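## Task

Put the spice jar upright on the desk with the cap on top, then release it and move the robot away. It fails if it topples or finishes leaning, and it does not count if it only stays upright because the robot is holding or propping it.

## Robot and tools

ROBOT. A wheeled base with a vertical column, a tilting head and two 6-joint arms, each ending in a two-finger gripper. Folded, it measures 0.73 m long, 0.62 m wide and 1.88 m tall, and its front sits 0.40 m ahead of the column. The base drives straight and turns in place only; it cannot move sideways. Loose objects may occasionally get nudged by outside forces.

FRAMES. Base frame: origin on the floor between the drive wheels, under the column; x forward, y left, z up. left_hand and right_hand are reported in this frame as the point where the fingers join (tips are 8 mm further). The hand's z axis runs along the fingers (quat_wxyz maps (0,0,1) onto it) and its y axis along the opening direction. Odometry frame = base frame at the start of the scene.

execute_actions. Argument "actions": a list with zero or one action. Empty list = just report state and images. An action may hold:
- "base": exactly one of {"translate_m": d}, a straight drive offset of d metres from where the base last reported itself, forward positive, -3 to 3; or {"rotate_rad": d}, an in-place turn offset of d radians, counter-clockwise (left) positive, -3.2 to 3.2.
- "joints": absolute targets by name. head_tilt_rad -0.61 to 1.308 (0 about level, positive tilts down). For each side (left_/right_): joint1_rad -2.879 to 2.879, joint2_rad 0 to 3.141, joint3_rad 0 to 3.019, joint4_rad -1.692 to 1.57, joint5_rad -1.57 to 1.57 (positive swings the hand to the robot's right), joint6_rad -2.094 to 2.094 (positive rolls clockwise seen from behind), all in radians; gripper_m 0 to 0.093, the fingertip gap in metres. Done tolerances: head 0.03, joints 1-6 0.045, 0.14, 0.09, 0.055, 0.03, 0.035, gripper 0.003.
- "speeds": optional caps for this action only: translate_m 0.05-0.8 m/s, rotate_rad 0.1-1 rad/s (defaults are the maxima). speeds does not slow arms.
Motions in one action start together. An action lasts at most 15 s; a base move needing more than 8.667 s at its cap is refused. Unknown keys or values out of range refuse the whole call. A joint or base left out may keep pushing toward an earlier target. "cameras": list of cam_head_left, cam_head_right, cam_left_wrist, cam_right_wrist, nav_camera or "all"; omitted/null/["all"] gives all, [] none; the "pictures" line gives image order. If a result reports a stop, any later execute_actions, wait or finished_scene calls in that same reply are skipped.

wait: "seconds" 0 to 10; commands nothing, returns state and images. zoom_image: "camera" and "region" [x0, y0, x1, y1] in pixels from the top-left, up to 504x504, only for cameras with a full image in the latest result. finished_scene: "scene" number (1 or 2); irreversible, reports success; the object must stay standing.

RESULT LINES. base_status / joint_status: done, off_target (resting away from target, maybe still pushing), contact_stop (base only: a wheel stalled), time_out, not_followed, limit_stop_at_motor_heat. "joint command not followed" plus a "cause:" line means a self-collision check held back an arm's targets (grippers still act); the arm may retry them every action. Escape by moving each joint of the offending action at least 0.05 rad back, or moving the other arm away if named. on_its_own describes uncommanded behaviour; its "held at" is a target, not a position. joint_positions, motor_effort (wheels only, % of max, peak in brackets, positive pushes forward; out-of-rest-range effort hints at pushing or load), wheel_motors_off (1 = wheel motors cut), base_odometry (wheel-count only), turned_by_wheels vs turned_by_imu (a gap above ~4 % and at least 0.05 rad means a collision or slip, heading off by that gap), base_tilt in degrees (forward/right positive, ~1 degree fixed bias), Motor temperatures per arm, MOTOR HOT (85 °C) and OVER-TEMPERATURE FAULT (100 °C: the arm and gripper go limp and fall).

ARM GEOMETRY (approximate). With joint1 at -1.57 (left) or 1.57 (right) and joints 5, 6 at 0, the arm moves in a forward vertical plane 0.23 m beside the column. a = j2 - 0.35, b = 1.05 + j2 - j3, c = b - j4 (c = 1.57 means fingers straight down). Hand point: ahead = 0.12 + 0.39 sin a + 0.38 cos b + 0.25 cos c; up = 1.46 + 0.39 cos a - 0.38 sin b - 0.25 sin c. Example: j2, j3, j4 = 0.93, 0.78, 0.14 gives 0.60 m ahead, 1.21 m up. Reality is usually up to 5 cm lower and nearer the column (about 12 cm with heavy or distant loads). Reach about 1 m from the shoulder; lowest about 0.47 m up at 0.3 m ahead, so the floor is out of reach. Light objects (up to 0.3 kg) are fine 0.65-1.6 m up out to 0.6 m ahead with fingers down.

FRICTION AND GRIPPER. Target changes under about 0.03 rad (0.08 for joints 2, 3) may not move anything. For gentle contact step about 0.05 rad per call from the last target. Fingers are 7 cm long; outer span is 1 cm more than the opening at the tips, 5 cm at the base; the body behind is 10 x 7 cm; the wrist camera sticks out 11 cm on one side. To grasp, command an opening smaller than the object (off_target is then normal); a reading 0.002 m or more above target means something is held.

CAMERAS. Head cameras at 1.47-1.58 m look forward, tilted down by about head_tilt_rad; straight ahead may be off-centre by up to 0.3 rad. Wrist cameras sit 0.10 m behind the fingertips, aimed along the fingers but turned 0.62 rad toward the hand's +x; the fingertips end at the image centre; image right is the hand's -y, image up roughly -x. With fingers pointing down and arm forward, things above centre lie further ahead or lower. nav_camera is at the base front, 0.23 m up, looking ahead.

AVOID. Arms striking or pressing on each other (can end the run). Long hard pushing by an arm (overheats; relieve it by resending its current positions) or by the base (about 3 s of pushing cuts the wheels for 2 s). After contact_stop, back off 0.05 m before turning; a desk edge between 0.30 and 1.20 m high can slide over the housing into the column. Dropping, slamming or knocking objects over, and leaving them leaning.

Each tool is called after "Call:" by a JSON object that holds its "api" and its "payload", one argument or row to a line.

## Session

Call:
{"api": "execute_actions", "payload": {
  "actions": []
}}

Scene clock: 0.00 s.
Motor temperatures (°C, as the motors report them): left_arm=[31 37 29 29 28 28] | right_arm=[30 34 31 31 30 29]
base_odometry: x=+0.000 y=+0.000 heading=+0.000 (m, m, rad; odometry frame)
turned_by_wheels: +0.000 (rad since the last result)
turned_by_imu: +0.000 (rad since the last result)
base_tilt: forward=-0.2 right=+0.1 (deg)
base_status: not commanded
joint_positions: head_tilt_rad=+0.879 left_joint1_rad=-1.574 left_joint2_rad=+0.906 left_joint3_rad=+0.394 left_joint4_rad=-0.960 left_joint5_rad=+0.063 left_joint6_rad=+0.047 left_gripper_m=+0.095 right_joint1_rad=+1.592 right_joint2_rad=+0.912 right_joint3_rad=+0.378 right_joint4_rad=-0.909 right_joint5_rad=+0.021 right_joint6_rad=+0.056 right_gripper_m=+0.095
joint_status: not commanded
wheel_motors_off: 0
motor_effort: left_wheel=+1 right_wheel=+1 (%)
left_hand: x=+0.1333 y=+0.2131 z=+1.2574 quat_wxyz=(+0.456, -0.008, -0.889, +0.040) (m; base frame)
right_hand: x=+0.1306 y=-0.2247 z=+1.2503 quat_wxyz=(+0.443, -0.012, -0.896, +0.016) (m; base frame)
pictures: cam_head_left, cam_head_right, cam_left_wrist, cam_right_wrist, nav_camera
Images, in order (width x height): cam_head_left 896x504, cam_head_right 896x504, cam_left_wrist 616x616, cam_right_wrist 616x616, nav_camera 896x504.

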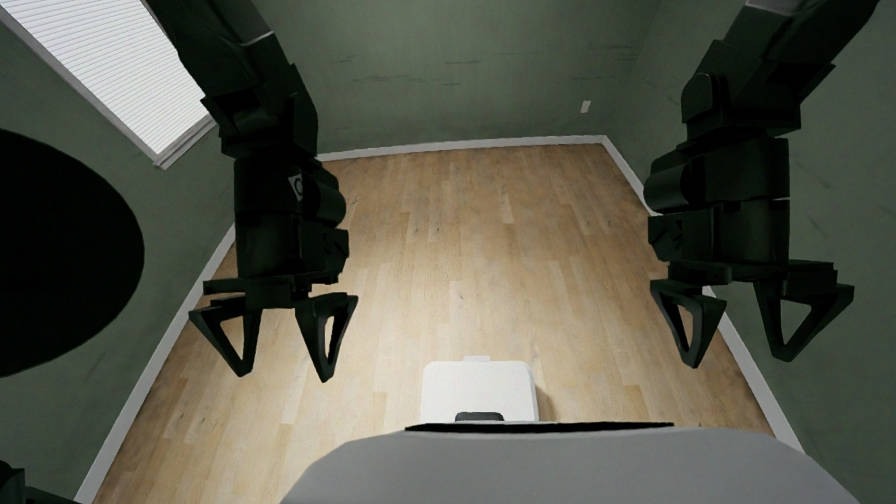

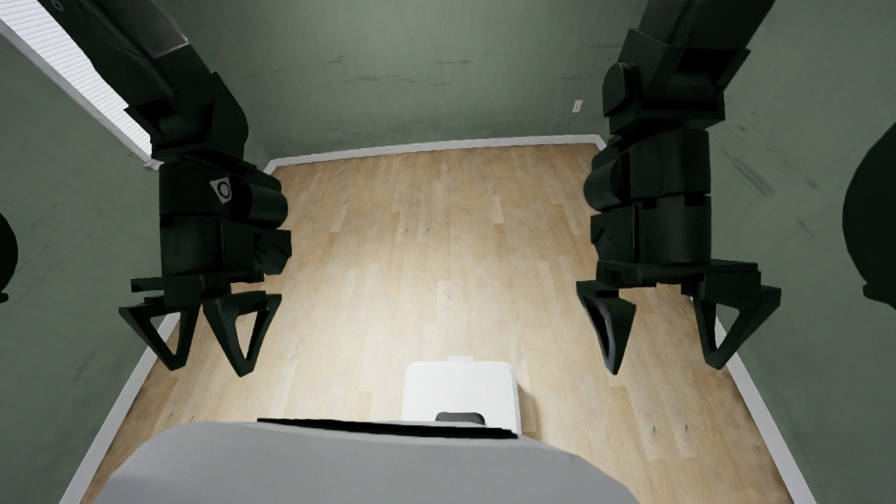

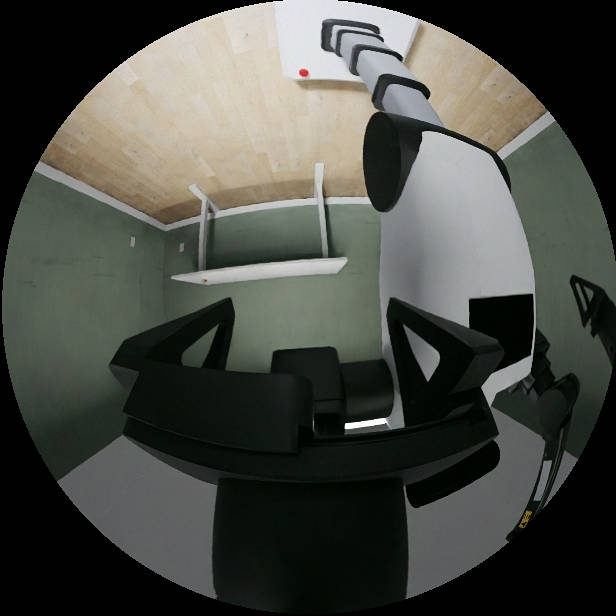

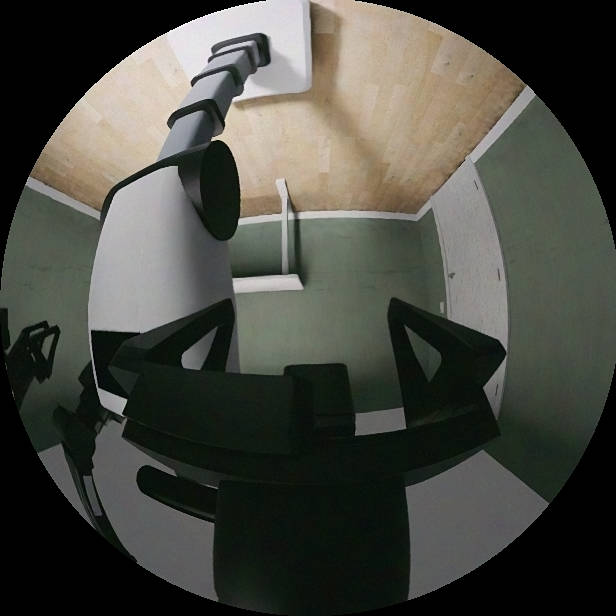

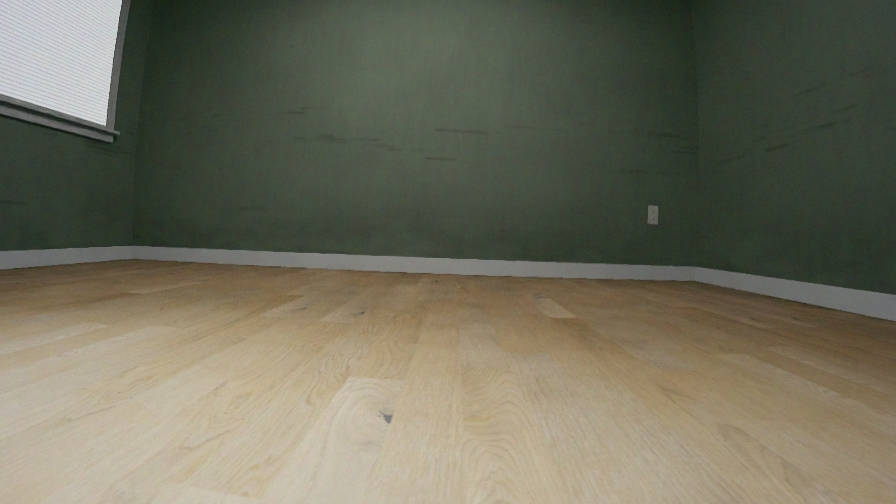

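Call:
{"api": "zoom_image", "payload": {
  "camera": "cam_left_wrist",
  "region": [140, 140, 380, 320]
}}

Region (140, 140, 380, 320) of cam_left_wrist's 616x616 image, scaled by 2.100, with more detail than that image has; it fills the top 378 rows of this view, and the rest is white.

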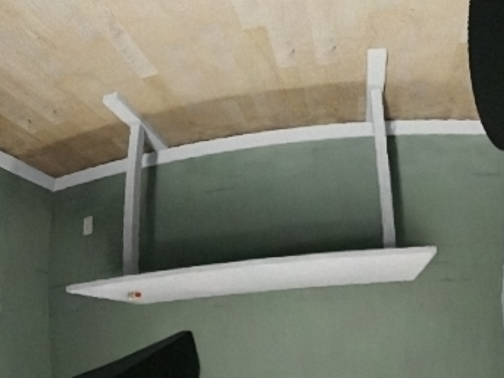

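Call:
{"api": "execute_actions", "payload": {
  "actions": [
    {"base": {"rotate_rad": 2.75}, "joints": {"head_tilt_rad": 0.45}}
  ],
  "cameras": ["cam_head_left", "cam_head_right", "nav_camera"]
}}

Scene clock: 34.83 s.
Motor temperatures (°C, as the motors report them): left_arm=[31 36 29 29 28 28] | right_arm=[30 34 31 31 30 29]
base_odometry: x=+0.000 y=+0.000 heading=+2.749 (m, m, rad; odometry frame)
turned_by_wheels: +2.749 (rad since the last result)
turned_by_imu: +2.758 (rad since the last result)
base_tilt: forward=-0.3 right=+0.1 (deg)
base_status: done
joint_positions: head_tilt_rad=+0.469 left_joint1_rad=-1.574 left_joint2_rad=+0.906 left_joint3_rad=+0.394 left_joint4_rad=-0.960 left_joint5_rad=+0.063 left_joint6_rad=+0.047 left_gripper_m=+0.095 right_joint1_rad=+1.592 right_joint2_rad=+0.912 right_joint3_rad=+0.378 right_joint4_rad=-0.909 right_joint5_rad=+0.021 right_joint6_rad=+0.056 right_gripper_m=+0.095
joint_status: all done
wheel_motors_off: 0
motor_effort: left_wheel=-6(40) right_wheel=+6(48) (%)
left_hand: x=+0.1333 y=+0.2131 z=+1.2574 quat_wxyz=(+0.456, -0.008, -0.889, +0.040) (m; base frame)
right_hand: x=+0.1306 y=-0.2247 z=+1.2503 quat_wxyz=(+0.443, -0.012, -0.896, +0.016) (m; base frame)
pictures: cam_head_left, cam_head_right, nav_camera
Images, in order (width x height): cam_head_left 896x504, cam_head_right 896x504, nav_camera 896x504.

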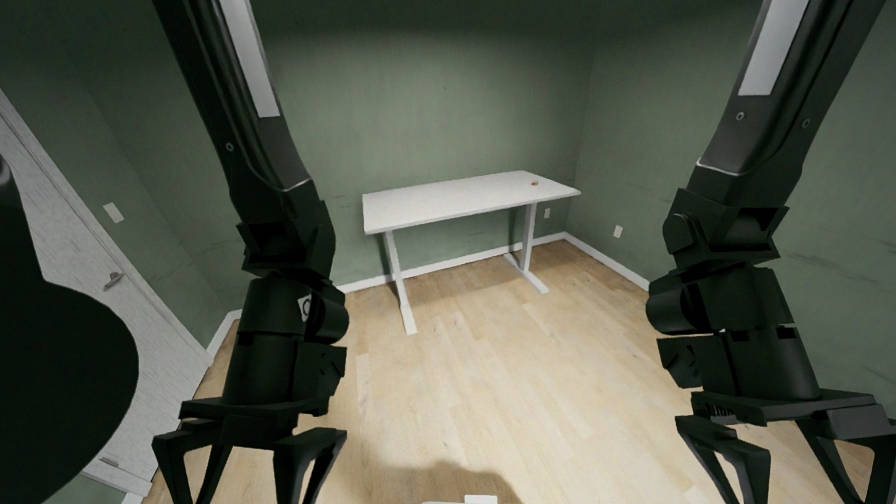

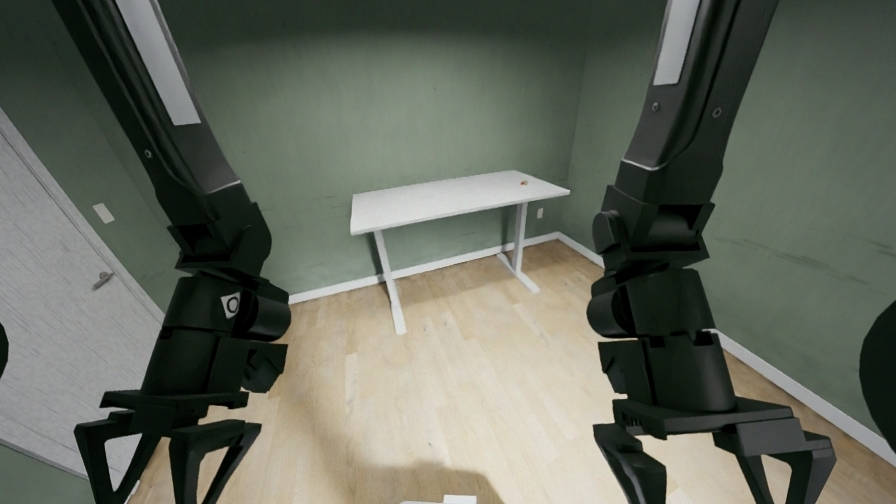

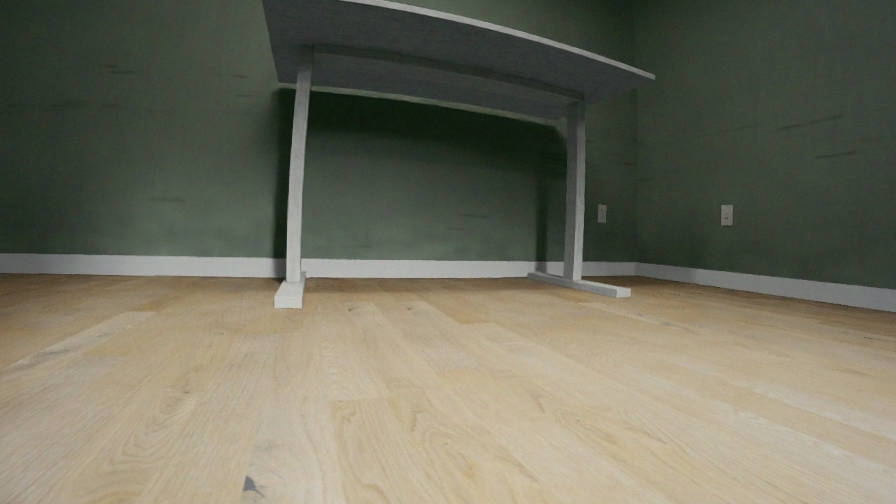

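Call:
{"api": "zoom_image", "payload": {
  "camera": "cam_head_left",
  "region": [350, 150, 630, 350]
}}

Call:
{"api": "zoom_image", "payload": {
  "camera": "cam_head_left",
  "region": [500, 160, 590, 210]
}}

Region (350, 150, 630, 350) of cam_head_left's 896x504 image, scaled by 1.800, with more detail than that image has; it fills the top 360 rows of this view, and the rest is white.

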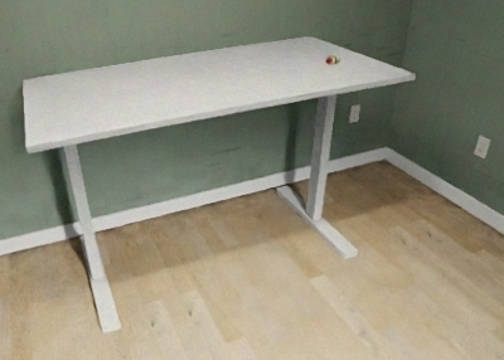

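Region (500, 160, 590, 210) of cam_head_left's 896x504 image, scaled by 5.600, with more detail than that image has.

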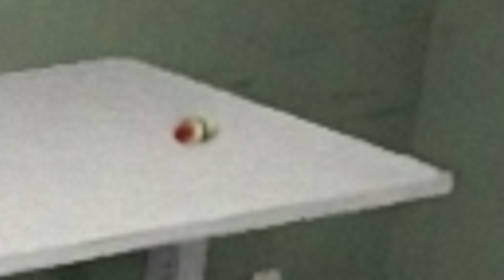

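Call:
{"api": "execute_actions", "payload": {
  "actions": [
    {"base": {"rotate_rad": -0.14}}
  ],
  "cameras": []
}}

Call:
{"api": "execute_actions", "payload": {
  "actions": [
    {"base": {"translate_m": 1.0}, "joints": {"head_tilt_rad": 0.5}}
  ],
  "cameras": ["cam_head_left", "cam_head_right", "nav_camera"]
}}

Scene clock: 145.17 s.
Motor temperatures (°C, as the motors report them): left_arm=[31 35 28 29 28 28] | right_arm=[30 34 31 31 30 29]
base_odometry: x=+0.000 y=+0.000 heading=+2.610 (m, m, rad; odometry frame)
turned_by_wheels: -0.139 (rad since the last result)
turned_by_imu: -0.139 (rad since the last result)
base_tilt: forward=-0.2 right=+0.1 (deg)
base_status: done
joint_positions: head_tilt_rad=+0.468 left_joint1_rad=-1.574 left_joint2_rad=+0.906 left_joint3_rad=+0.394 left_joint4_rad=-0.960 left_joint5_rad=+0.063 left_joint6_rad=+0.047 left_gripper_m=+0.095 right_joint1_rad=+1.592 right_joint2_rad=+0.912 right_joint3_rad=+0.378 right_joint4_rad=-0.909 right_joint5_rad=+0.021 right_joint6_rad=+0.056 right_gripper_m=+0.095
joint_status: not commanded
wheel_motors_off: 0
motor_effort: left_wheel=+7(19) right_wheel=-6(23) (%)
left_hand: x=+0.1333 y=+0.2131 z=+1.2574 quat_wxyz=(+0.456, -0.008, -0.889, +0.040) (m; base frame)
right_hand: x=+0.1306 y=-0.2247 z=+1.2503 quat_wxyz=(+0.443, -0.012, -0.896, +0.016) (m; base frame)
pictures: none
No camera images: the call's "cameras" was empty. Leave "cameras" out to get every camera's image.

Scene clock: 148.23 s.
Motor temperatures (°C, as the motors report them): left_arm=[31 35 28 29 28 28] | right_arm=[30 34 31 31 30 29]
base_odometry: x=-0.862 y=+0.506 heading=+2.611 (m, m, rad; odometry frame)
turned_by_wheels: +0.001 (rad since the last result)
turned_by_imu: +0.004 (rad since the last result)
base_tilt: forward=-0.3 right=+0.2 (deg)
base_status: done
joint_positions: head_tilt_rad=+0.505 left_joint1_rad=-1.574 left_joint2_rad=+0.906 left_joint3_rad=+0.397 left_joint4_rad=-0.960 left_joint5_rad=+0.063 left_joint6_rad=+0.047 left_gripper_m=+0.095 right_joint1_rad=+1.592 right_joint2_rad=+0.911 right_joint3_rad=+0.380 right_joint4_rad=-0.909 right_joint5_rad=+0.021 right_joint6_rad=+0.056 right_gripper_m=+0.095
joint_status: all done
wheel_motors_off: 0
motor_effort: left_wheel=+2(60) right_wheel=-1(55) (%)
left_hand: x=+0.1347 y=+0.2131 z=+1.2569 quat_wxyz=(+0.454, -0.008, -0.890, +0.040) (m; base frame)
right_hand: x=+0.1319 y=-0.2247 z=+1.2498 quat_wxyz=(+0.442, -0.012, -0.897, +0.016) (m; base frame)
pictures: cam_head_left, cam_head_right, nav_camera
Images, in order (width x height): cam_head_left 896x504, cam_head_right 896x504, nav_camera 896x504.

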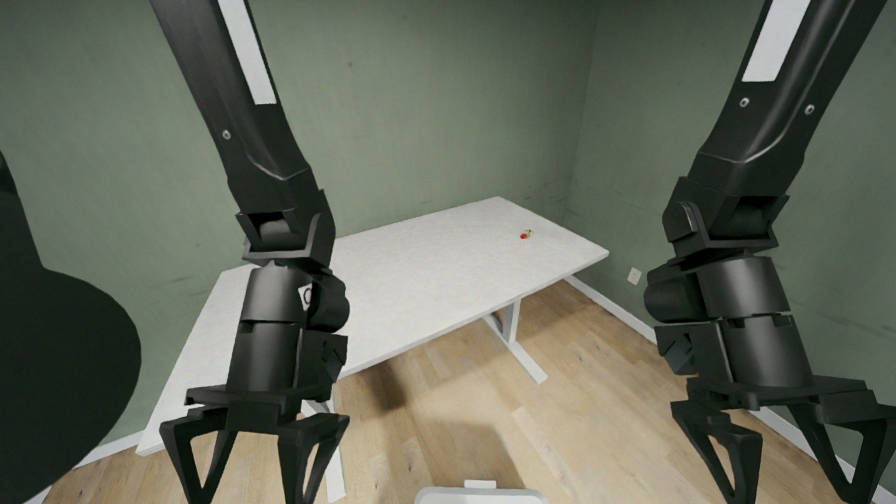

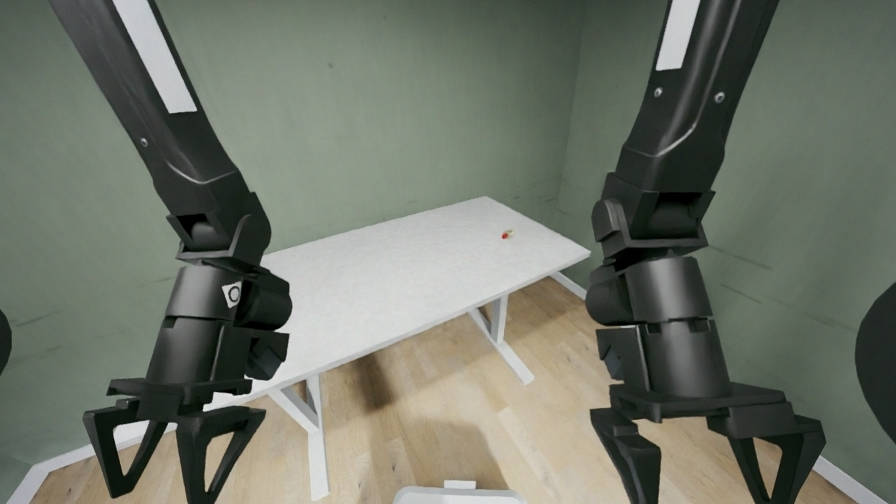

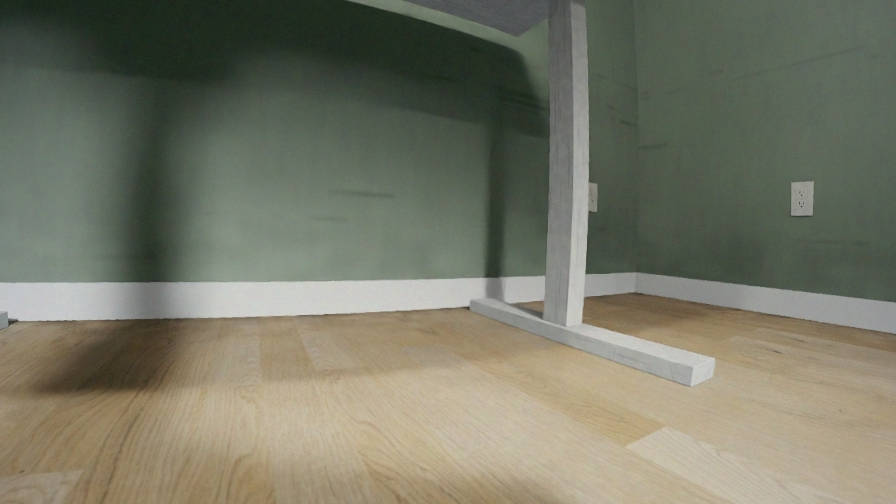

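Call:
{"api": "execute_actions", "payload": {
  "actions": []
}}

Scene clock: 173.13 s.
Motor temperatures (°C, as the motors report them): left_arm=[31 35 28 29 28 28] | right_arm=[30 34 31 31 30 29]
base_odometry: x=-0.862 y=+0.506 heading=+2.611 (m, m, rad; odometry frame)
turned_by_wheels: +0.000 (rad since the last result)
turned_by_imu: +0.001 (rad since the last result)
base_tilt: forward=-0.3 right=+0.3 (deg)
base_status: done
joint_positions: head_tilt_rad=+0.505 left_joint1_rad=-1.574 left_joint2_rad=+0.906 left_joint3_rad=+0.397 left_joint4_rad=-0.960 left_joint5_rad=+0.063 left_joint6_rad=+0.047 left_gripper_m=+0.095 right_joint1_rad=+1.592 right_joint2_rad=+0.911 right_joint3_rad=+0.380 right_joint4_rad=-0.909 right_joint5_rad=+0.021 right_joint6_rad=+0.056 right_gripper_m=+0.095
joint_status: all done
wheel_motors_off: 0
motor_effort: left_wheel=+0(60) right_wheel=-2(55) (%)
left_hand: x=+0.1347 y=+0.2131 z=+1.2569 quat_wxyz=(+0.454, -0.008, -0.890, +0.040) (m; base frame)
right_hand: x=+0.1319 y=-0.2247 z=+1.2498 quat_wxyz=(+0.442, -0.012, -0.897, +0.016) (m; base frame)
pictures: cam_head_left, cam_head_right, cam_left_wrist, cam_right_wrist, nav_camera
Images, in order (width x height): cam_head_left 896x504, cam_head_right 896x504, cam_left_wrist 616x616, cam_right_wrist 616x616, nav_camera 896x504.

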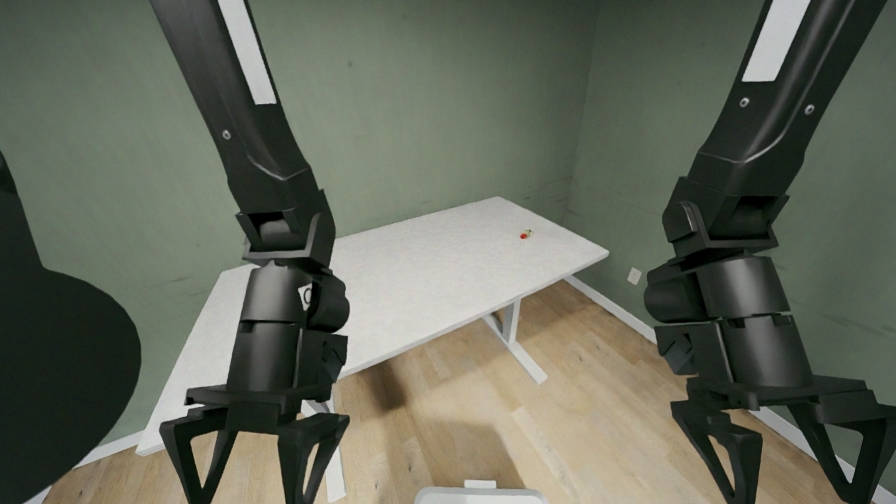

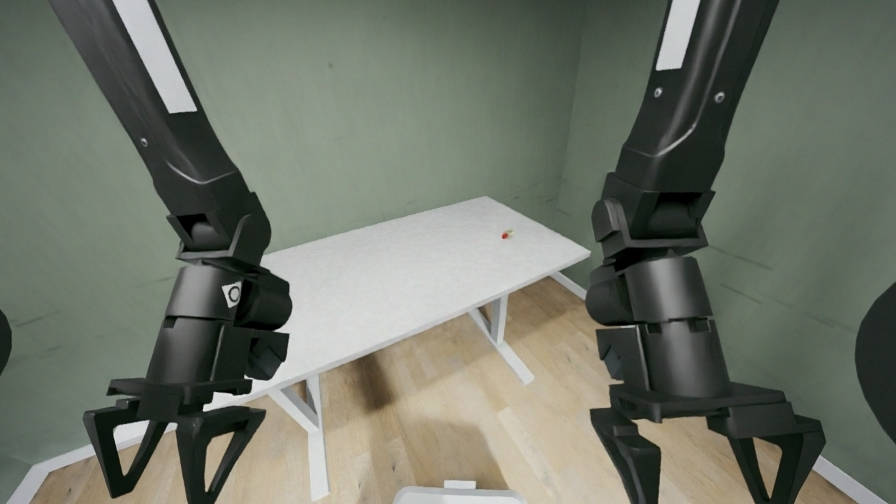

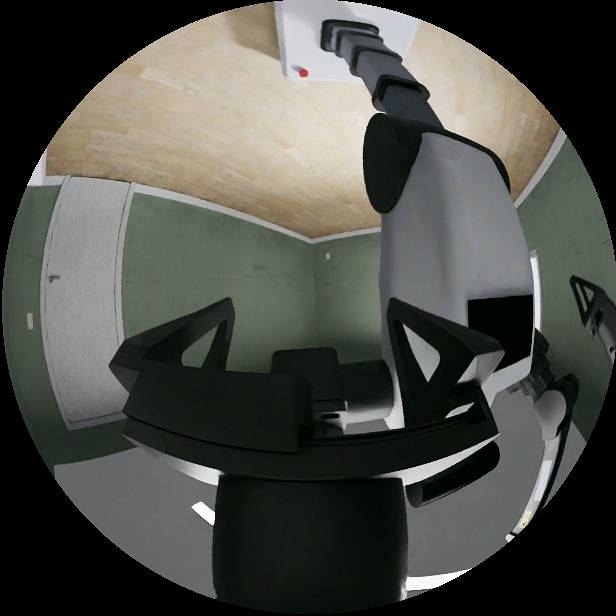

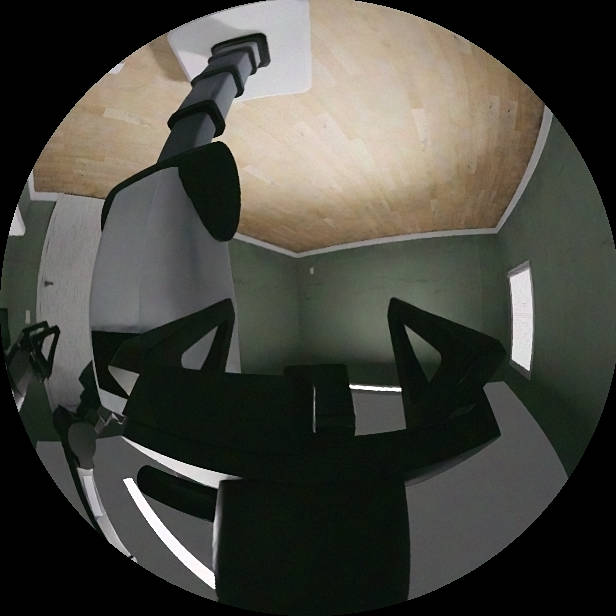

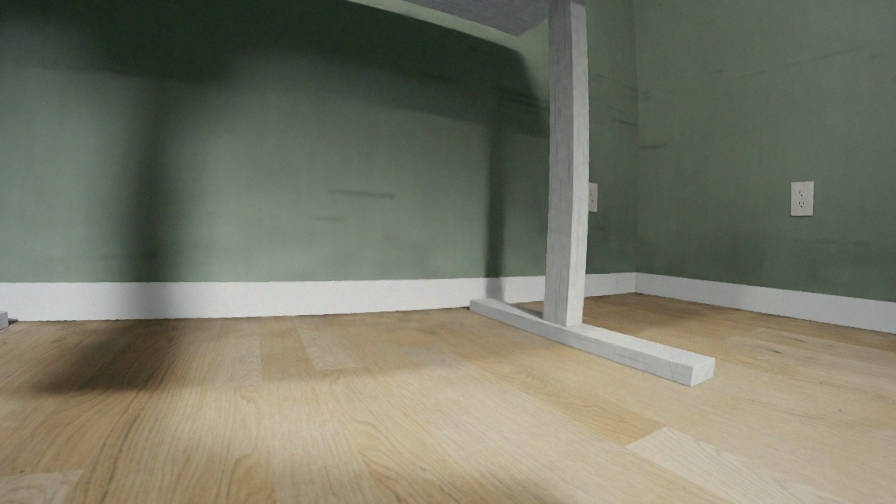

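Call:
{"api": "zoom_image", "payload": {
  "camera": "cam_head_left",
  "region": [466, 190, 626, 280]
}}

Call:
{"api": "zoom_image", "payload": {
  "camera": "cam_head_right",
  "region": [446, 190, 606, 280]
}}

Region (466, 190, 626, 280) of cam_head_left's 896x504 image, scaled by 3.150, with more detail than that image has; it fills the top 284 rows of this view, and the rest is white.

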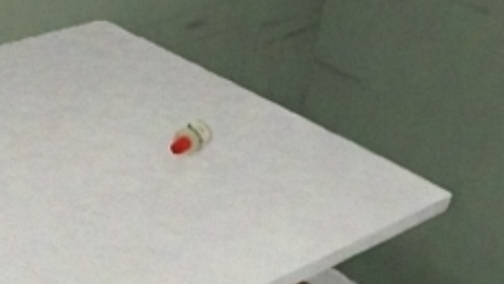

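Region (446, 190, 606, 280) of cam_head_right's 896x504 image, scaled by 3.150, with more detail than that image has; it fills the top 284 rows of this view, and the rest is white.

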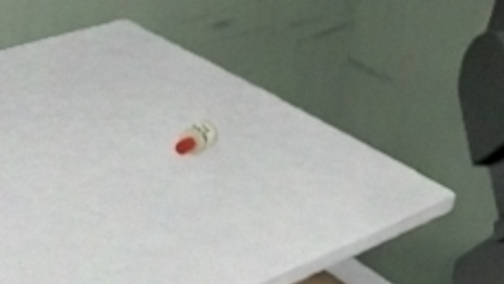

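Call:
{"api": "execute_actions", "payload": {
  "actions": [
    {"base": {"rotate_rad": -0.51}, "joints": {"right_joint1_rad": 1.57, "right_joint2_rad": 1.36, "right_joint3_rad": 1.56, "right_joint4_rad": -0.72, "right_joint5_rad": 0.0, "right_joint6_rad": -2.0, "head_tilt_rad": 0.7}}
  ],
  "cameras": ["cam_head_left"]
}}

Call:
{"api": "execute_actions", "payload": {
  "actions": [
    {"base": {"translate_m": 0.40}}
  ],
  "cameras": ["cam_head_left", "nav_camera"]
}}

Scene clock: 295.23 s.
Motor temperatures (°C, as the motors report them): left_arm=[31 34 28 29 28 28] | right_arm=[30 34 31 31 30 29]
base_odometry: x=-0.862 y=+0.506 heading=+2.102 (m, m, rad; odometry frame)
turned_by_wheels: -0.509 (rad since the last result)
turned_by_imu: -0.504 (rad since the last result)
base_tilt: forward=-0.3 right=+0.1 (deg)
base_status: done
joint_positions: head_tilt_rad=+0.703 left_joint1_rad=-1.574 left_joint2_rad=+0.906 left_joint3_rad=+0.397 left_joint4_rad=-0.960 left_joint5_rad=+0.063 left_joint6_rad=+0.047 left_gripper_m=+0.095 right_joint1_rad=+1.568 right_joint2_rad=+1.349 right_joint3_rad=+1.542 right_joint4_rad=-0.722 right_joint5_rad=+0.002 right_joint6_rad=-1.993 right_gripper_m=+0.095
joint_status: all done
wheel_motors_off: 0
motor_effort: left_wheel=+6(40) right_wheel=-6(58) (%)
left_hand: x=+0.1347 y=+0.2131 z=+1.2569 quat_wxyz=(+0.454, -0.008, -0.890, +0.040) (m; base frame)
right_hand: x=+0.6975 y=-0.2274 z=+1.1290 quat_wxyz=(+0.004, +0.839, -0.544, -0.001) (m; base frame)
pictures: cam_head_left
Images, in order (width x height): cam_head_left 896x504.

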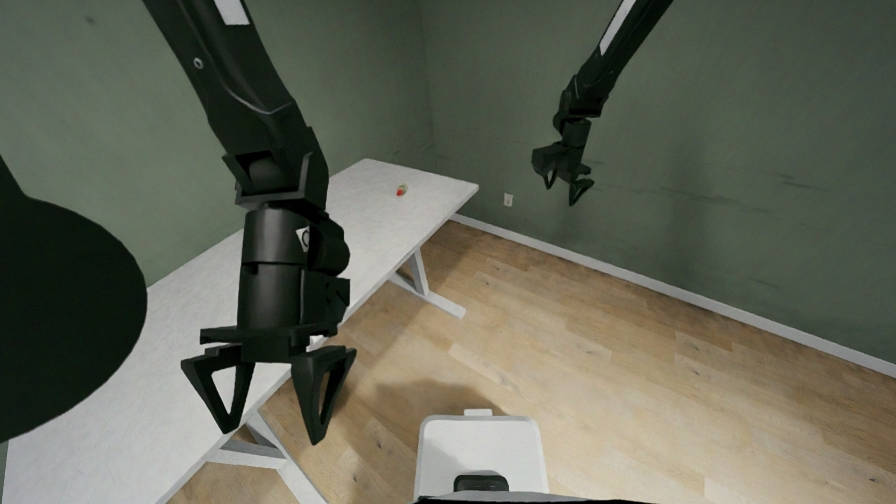

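Scene clock: 297.57 s.
Motor temperatures (°C, as the motors report them): left_arm=[31 34 28 29 28 28] | right_arm=[30 34 32 31 30 29]
base_odometry: x=-1.065 y=+0.851 heading=+2.102 (m, m, rad; odometry frame)
turned_by_wheels: +0.000 (rad since the last result)
turned_by_imu: +0.001 (rad since the last result)
base_tilt: forward=-0.2 right=+0.1 (deg)
base_status: done
joint_positions: head_tilt_rad=+0.703 left_joint1_rad=-1.574 left_joint2_rad=+0.906 left_joint3_rad=+0.395 left_joint4_rad=-0.960 left_joint5_rad=+0.063 left_joint6_rad=+0.047 left_gripper_m=+0.095 right_joint1_rad=+1.568 right_joint2_rad=+1.349 right_joint3_rad=+1.542 right_joint4_rad=-0.722 right_joint5_rad=+0.002 right_joint6_rad=-1.993 right_gripper_m=+0.095
joint_status: not commanded
wheel_motors_off: 0
motor_effort: left_wheel=-2(50) right_wheel=+0(62) (%)
left_hand: x=+0.1339 y=+0.2131 z=+1.2572 quat_wxyz=(+0.455, -0.008, -0.890, +0.040) (m; base frame)
right_hand: x=+0.6975 y=-0.2274 z=+1.1290 quat_wxyz=(+0.004, +0.839, -0.544, -0.001) (m; base frame)
pictures: cam_head_left, nav_camera
Images, in order (width x height): cam_head_left 896x504, nav_camera 896x504.

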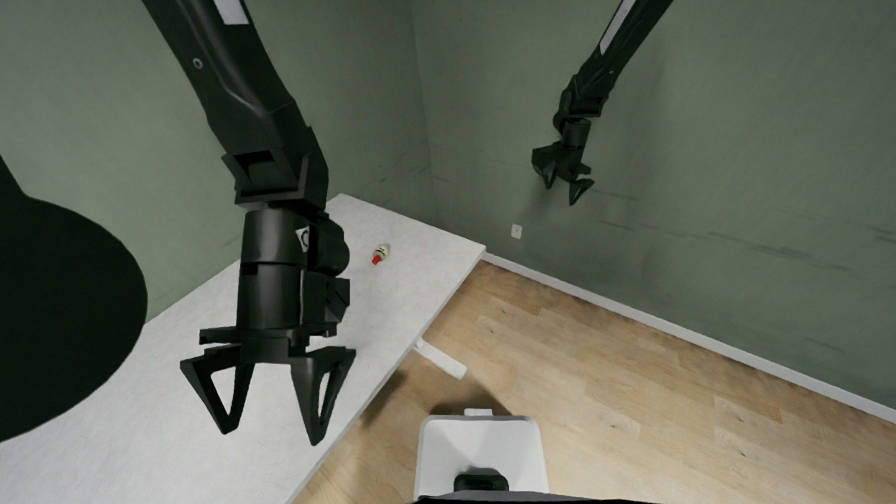

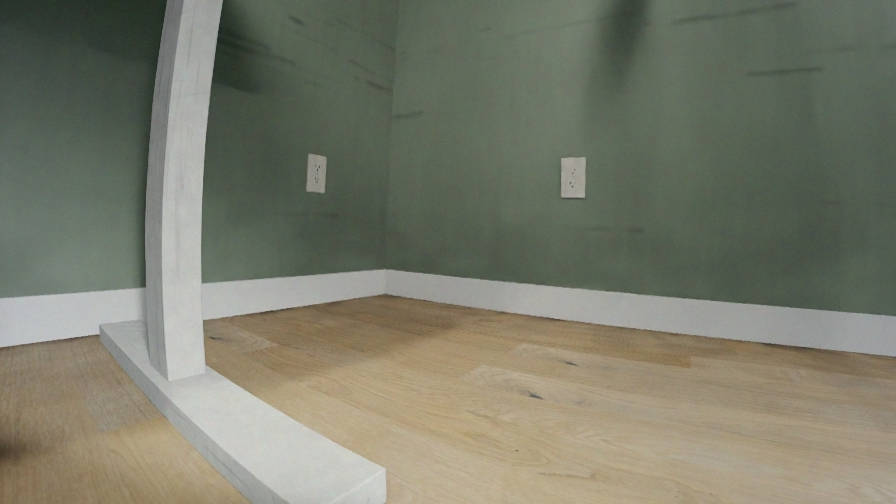

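Call:
{"api": "execute_actions", "payload": {
  "actions": [
    {"base": {"rotate_rad": 0.81}}
  ],
  "cameras": ["cam_head_left", "cam_head_right", "cam_right_wrist", "nav_camera"]
}}

Scene clock: 309.43 s.
Motor temperatures (°C, as the motors report them): left_arm=[31 34 28 29 28 28] | right_arm=[30 36 33 31 30 29]
base_odometry: x=-1.065 y=+0.851 heading=+2.910 (m, m, rad; odometry frame)
turned_by_wheels: +0.809 (rad since the last result)
turned_by_imu: +0.810 (rad since the last result)
base_tilt: forward=-0.2 right=+0.3 (deg)
base_status: done
joint_positions: head_tilt_rad=+0.703 left_joint1_rad=-1.574 left_joint2_rad=+0.906 left_joint3_rad=+0.395 left_joint4_rad=-0.960 left_joint5_rad=+0.063 left_joint6_rad=+0.047 left_gripper_m=+0.095 right_joint1_rad=+1.572 right_joint2_rad=+1.349 right_joint3_rad=+1.542 right_joint4_rad=-0.722 right_joint5_rad=+0.002 right_joint6_rad=-1.993 right_gripper_m=+0.095
joint_status: not commanded
wheel_motors_off: 0
motor_effort: left_wheel=-6(46) right_wheel=+6(41) (%)
left_hand: x=+0.1339 y=+0.2131 z=+1.2572 quat_wxyz=(+0.455, -0.008, -0.890, +0.040) (m; base frame)
right_hand: x=+0.6975 y=-0.2254 z=+1.1290 quat_wxyz=(+0.002, +0.840, -0.543, -0.002) (m; base frame)
pictures: cam_head_left, cam_head_right, cam_right_wrist, nav_camera
Images, in order (width x height): cam_head_left 896x504, cam_head_right 896x504, cam_right_wrist 616x616, nav_camera 896x504.

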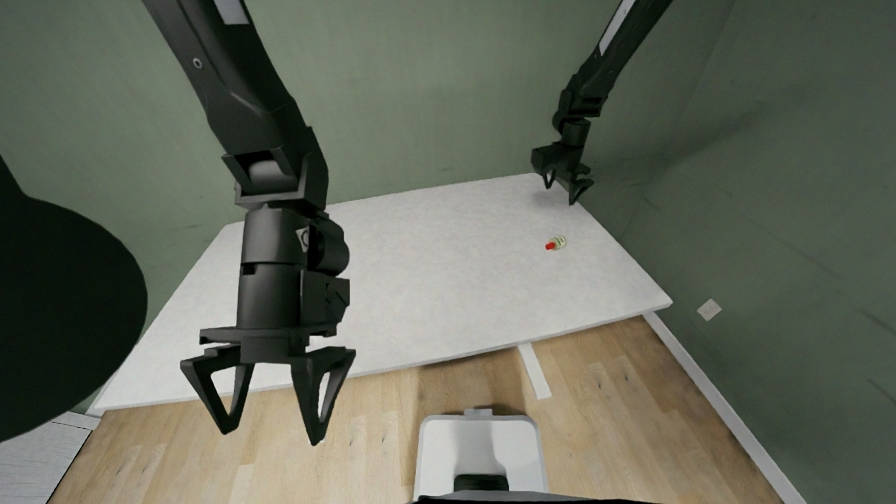

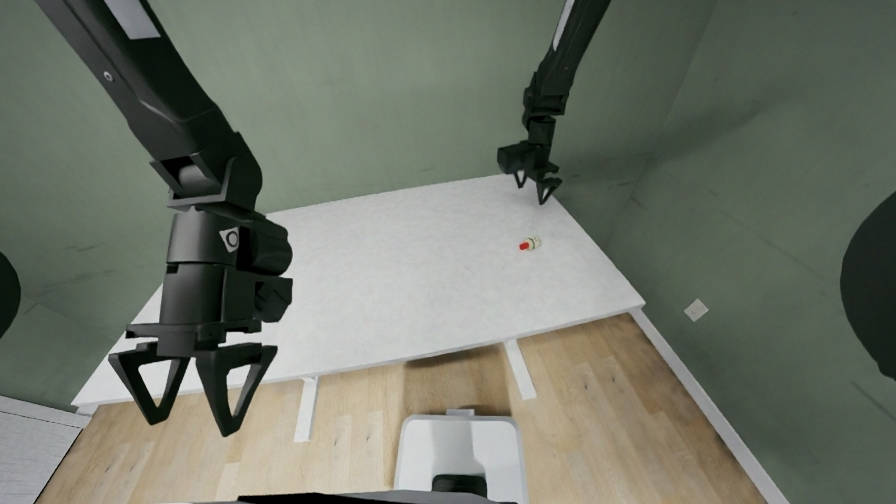

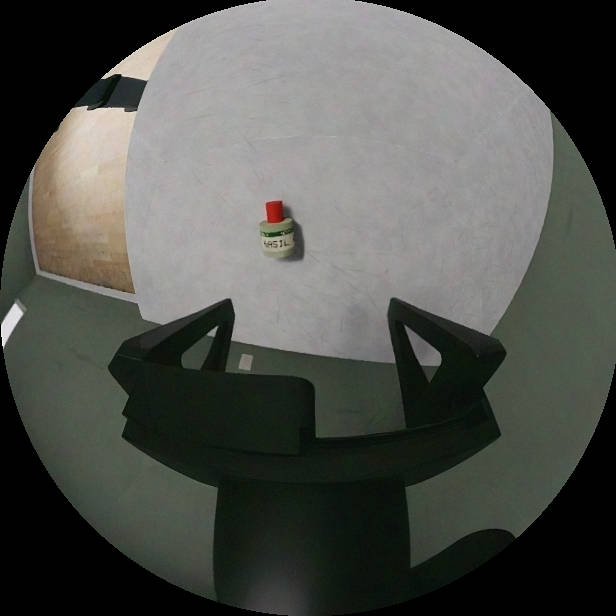

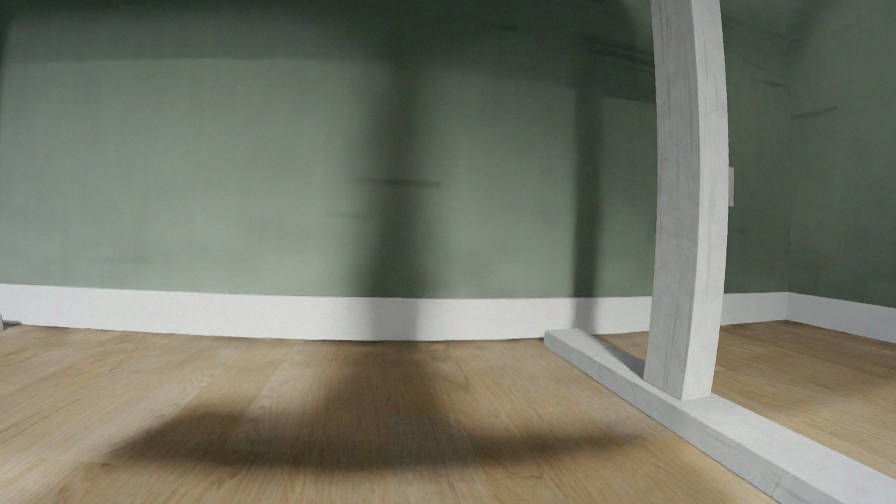

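Call:
{"api": "zoom_image", "payload": {
  "camera": "cam_right_wrist",
  "region": [220, 170, 340, 290]
}}

Call:
{"api": "zoom_image", "payload": {
  "camera": "cam_head_left",
  "region": [500, 150, 660, 270]
}}

Region (220, 170, 340, 290) of cam_right_wrist's 616x616 image, scaled by 4.200, with more detail than that image has.

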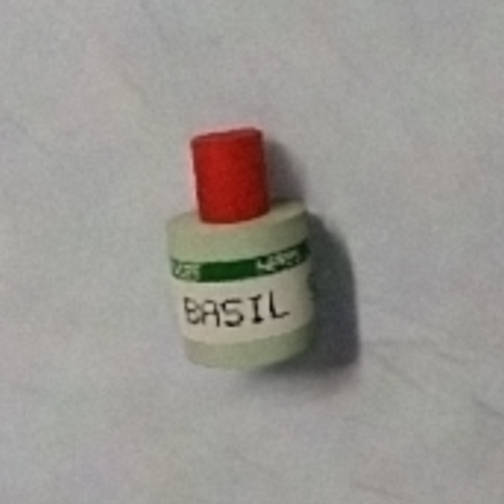

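Region (500, 150, 660, 270) of cam_head_left's 896x504 image, scaled by 3.150, with more detail than that image has; it fills the top 378 rows of this view, and the rest is white.

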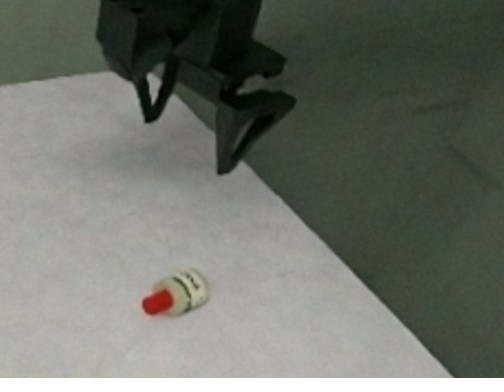

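Call:
{"api": "execute_actions", "payload": {
  "actions": [
    {"joints": {"right_joint1_rad": 1.54, "right_joint2_rad": 1.465, "right_joint3_rad": 1.45, "right_joint4_rad": -0.52}}
  ],
  "cameras": ["cam_head_left", "cam_right_wrist"]
}}

Scene clock: 430.60 s.
Motor temperatures (°C, as the motors report them): left_arm=[31 33 28 29 28 28] | right_arm=[30 41 36 31 30 29]
base_odometry: x=-1.065 y=+0.851 heading=+2.910 (m, m, rad; odometry frame)
turned_by_wheels: +0.000 (rad since the last result)
turned_by_imu: +0.001 (rad since the last result)
base_tilt: forward=-0.3 right=+0.1 (deg)
base_status: not commanded
joint_positions: head_tilt_rad=+0.703 left_joint1_rad=-1.574 left_joint2_rad=+0.906 left_joint3_rad=+0.395 left_joint4_rad=-0.960 left_joint5_rad=+0.063 left_joint6_rad=+0.047 left_gripper_m=+0.095 right_joint1_rad=+1.539 right_joint2_rad=+1.476 right_joint3_rad=+1.440 right_joint4_rad=-0.530 right_joint5_rad=+0.002 right_joint6_rad=-1.993 right_gripper_m=+0.095
joint_status: all done
wheel_motors_off: 0
motor_effort: left_wheel=-8(5) right_wheel=+8(8) (%)
left_hand: x=+0.1339 y=+0.2131 z=+1.2572 quat_wxyz=(+0.455, -0.008, -0.890, +0.040) (m; base frame)
right_hand: x=+0.6403 y=-0.2459 z=+1.0377 quat_wxyz=(+0.023, +0.835, -0.550, -0.010) (m; base frame)
pictures: cam_head_left, cam_right_wrist
Images, in order (width x height): cam_head_left 896x504, cam_right_wrist 616x616.

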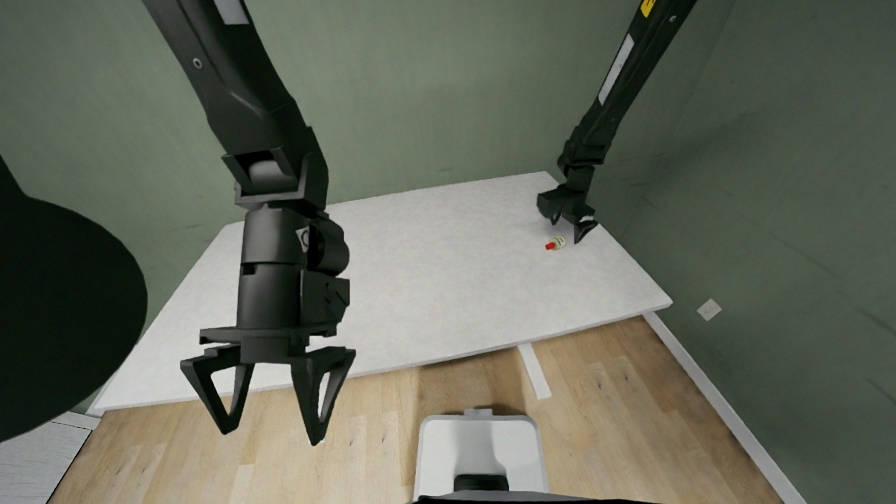

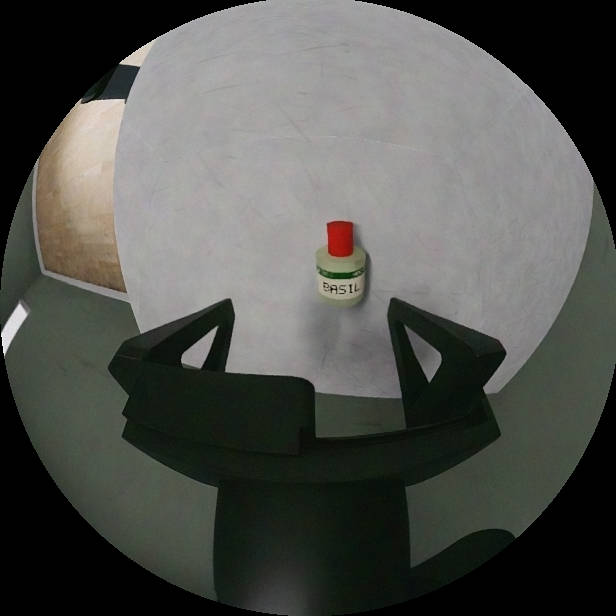

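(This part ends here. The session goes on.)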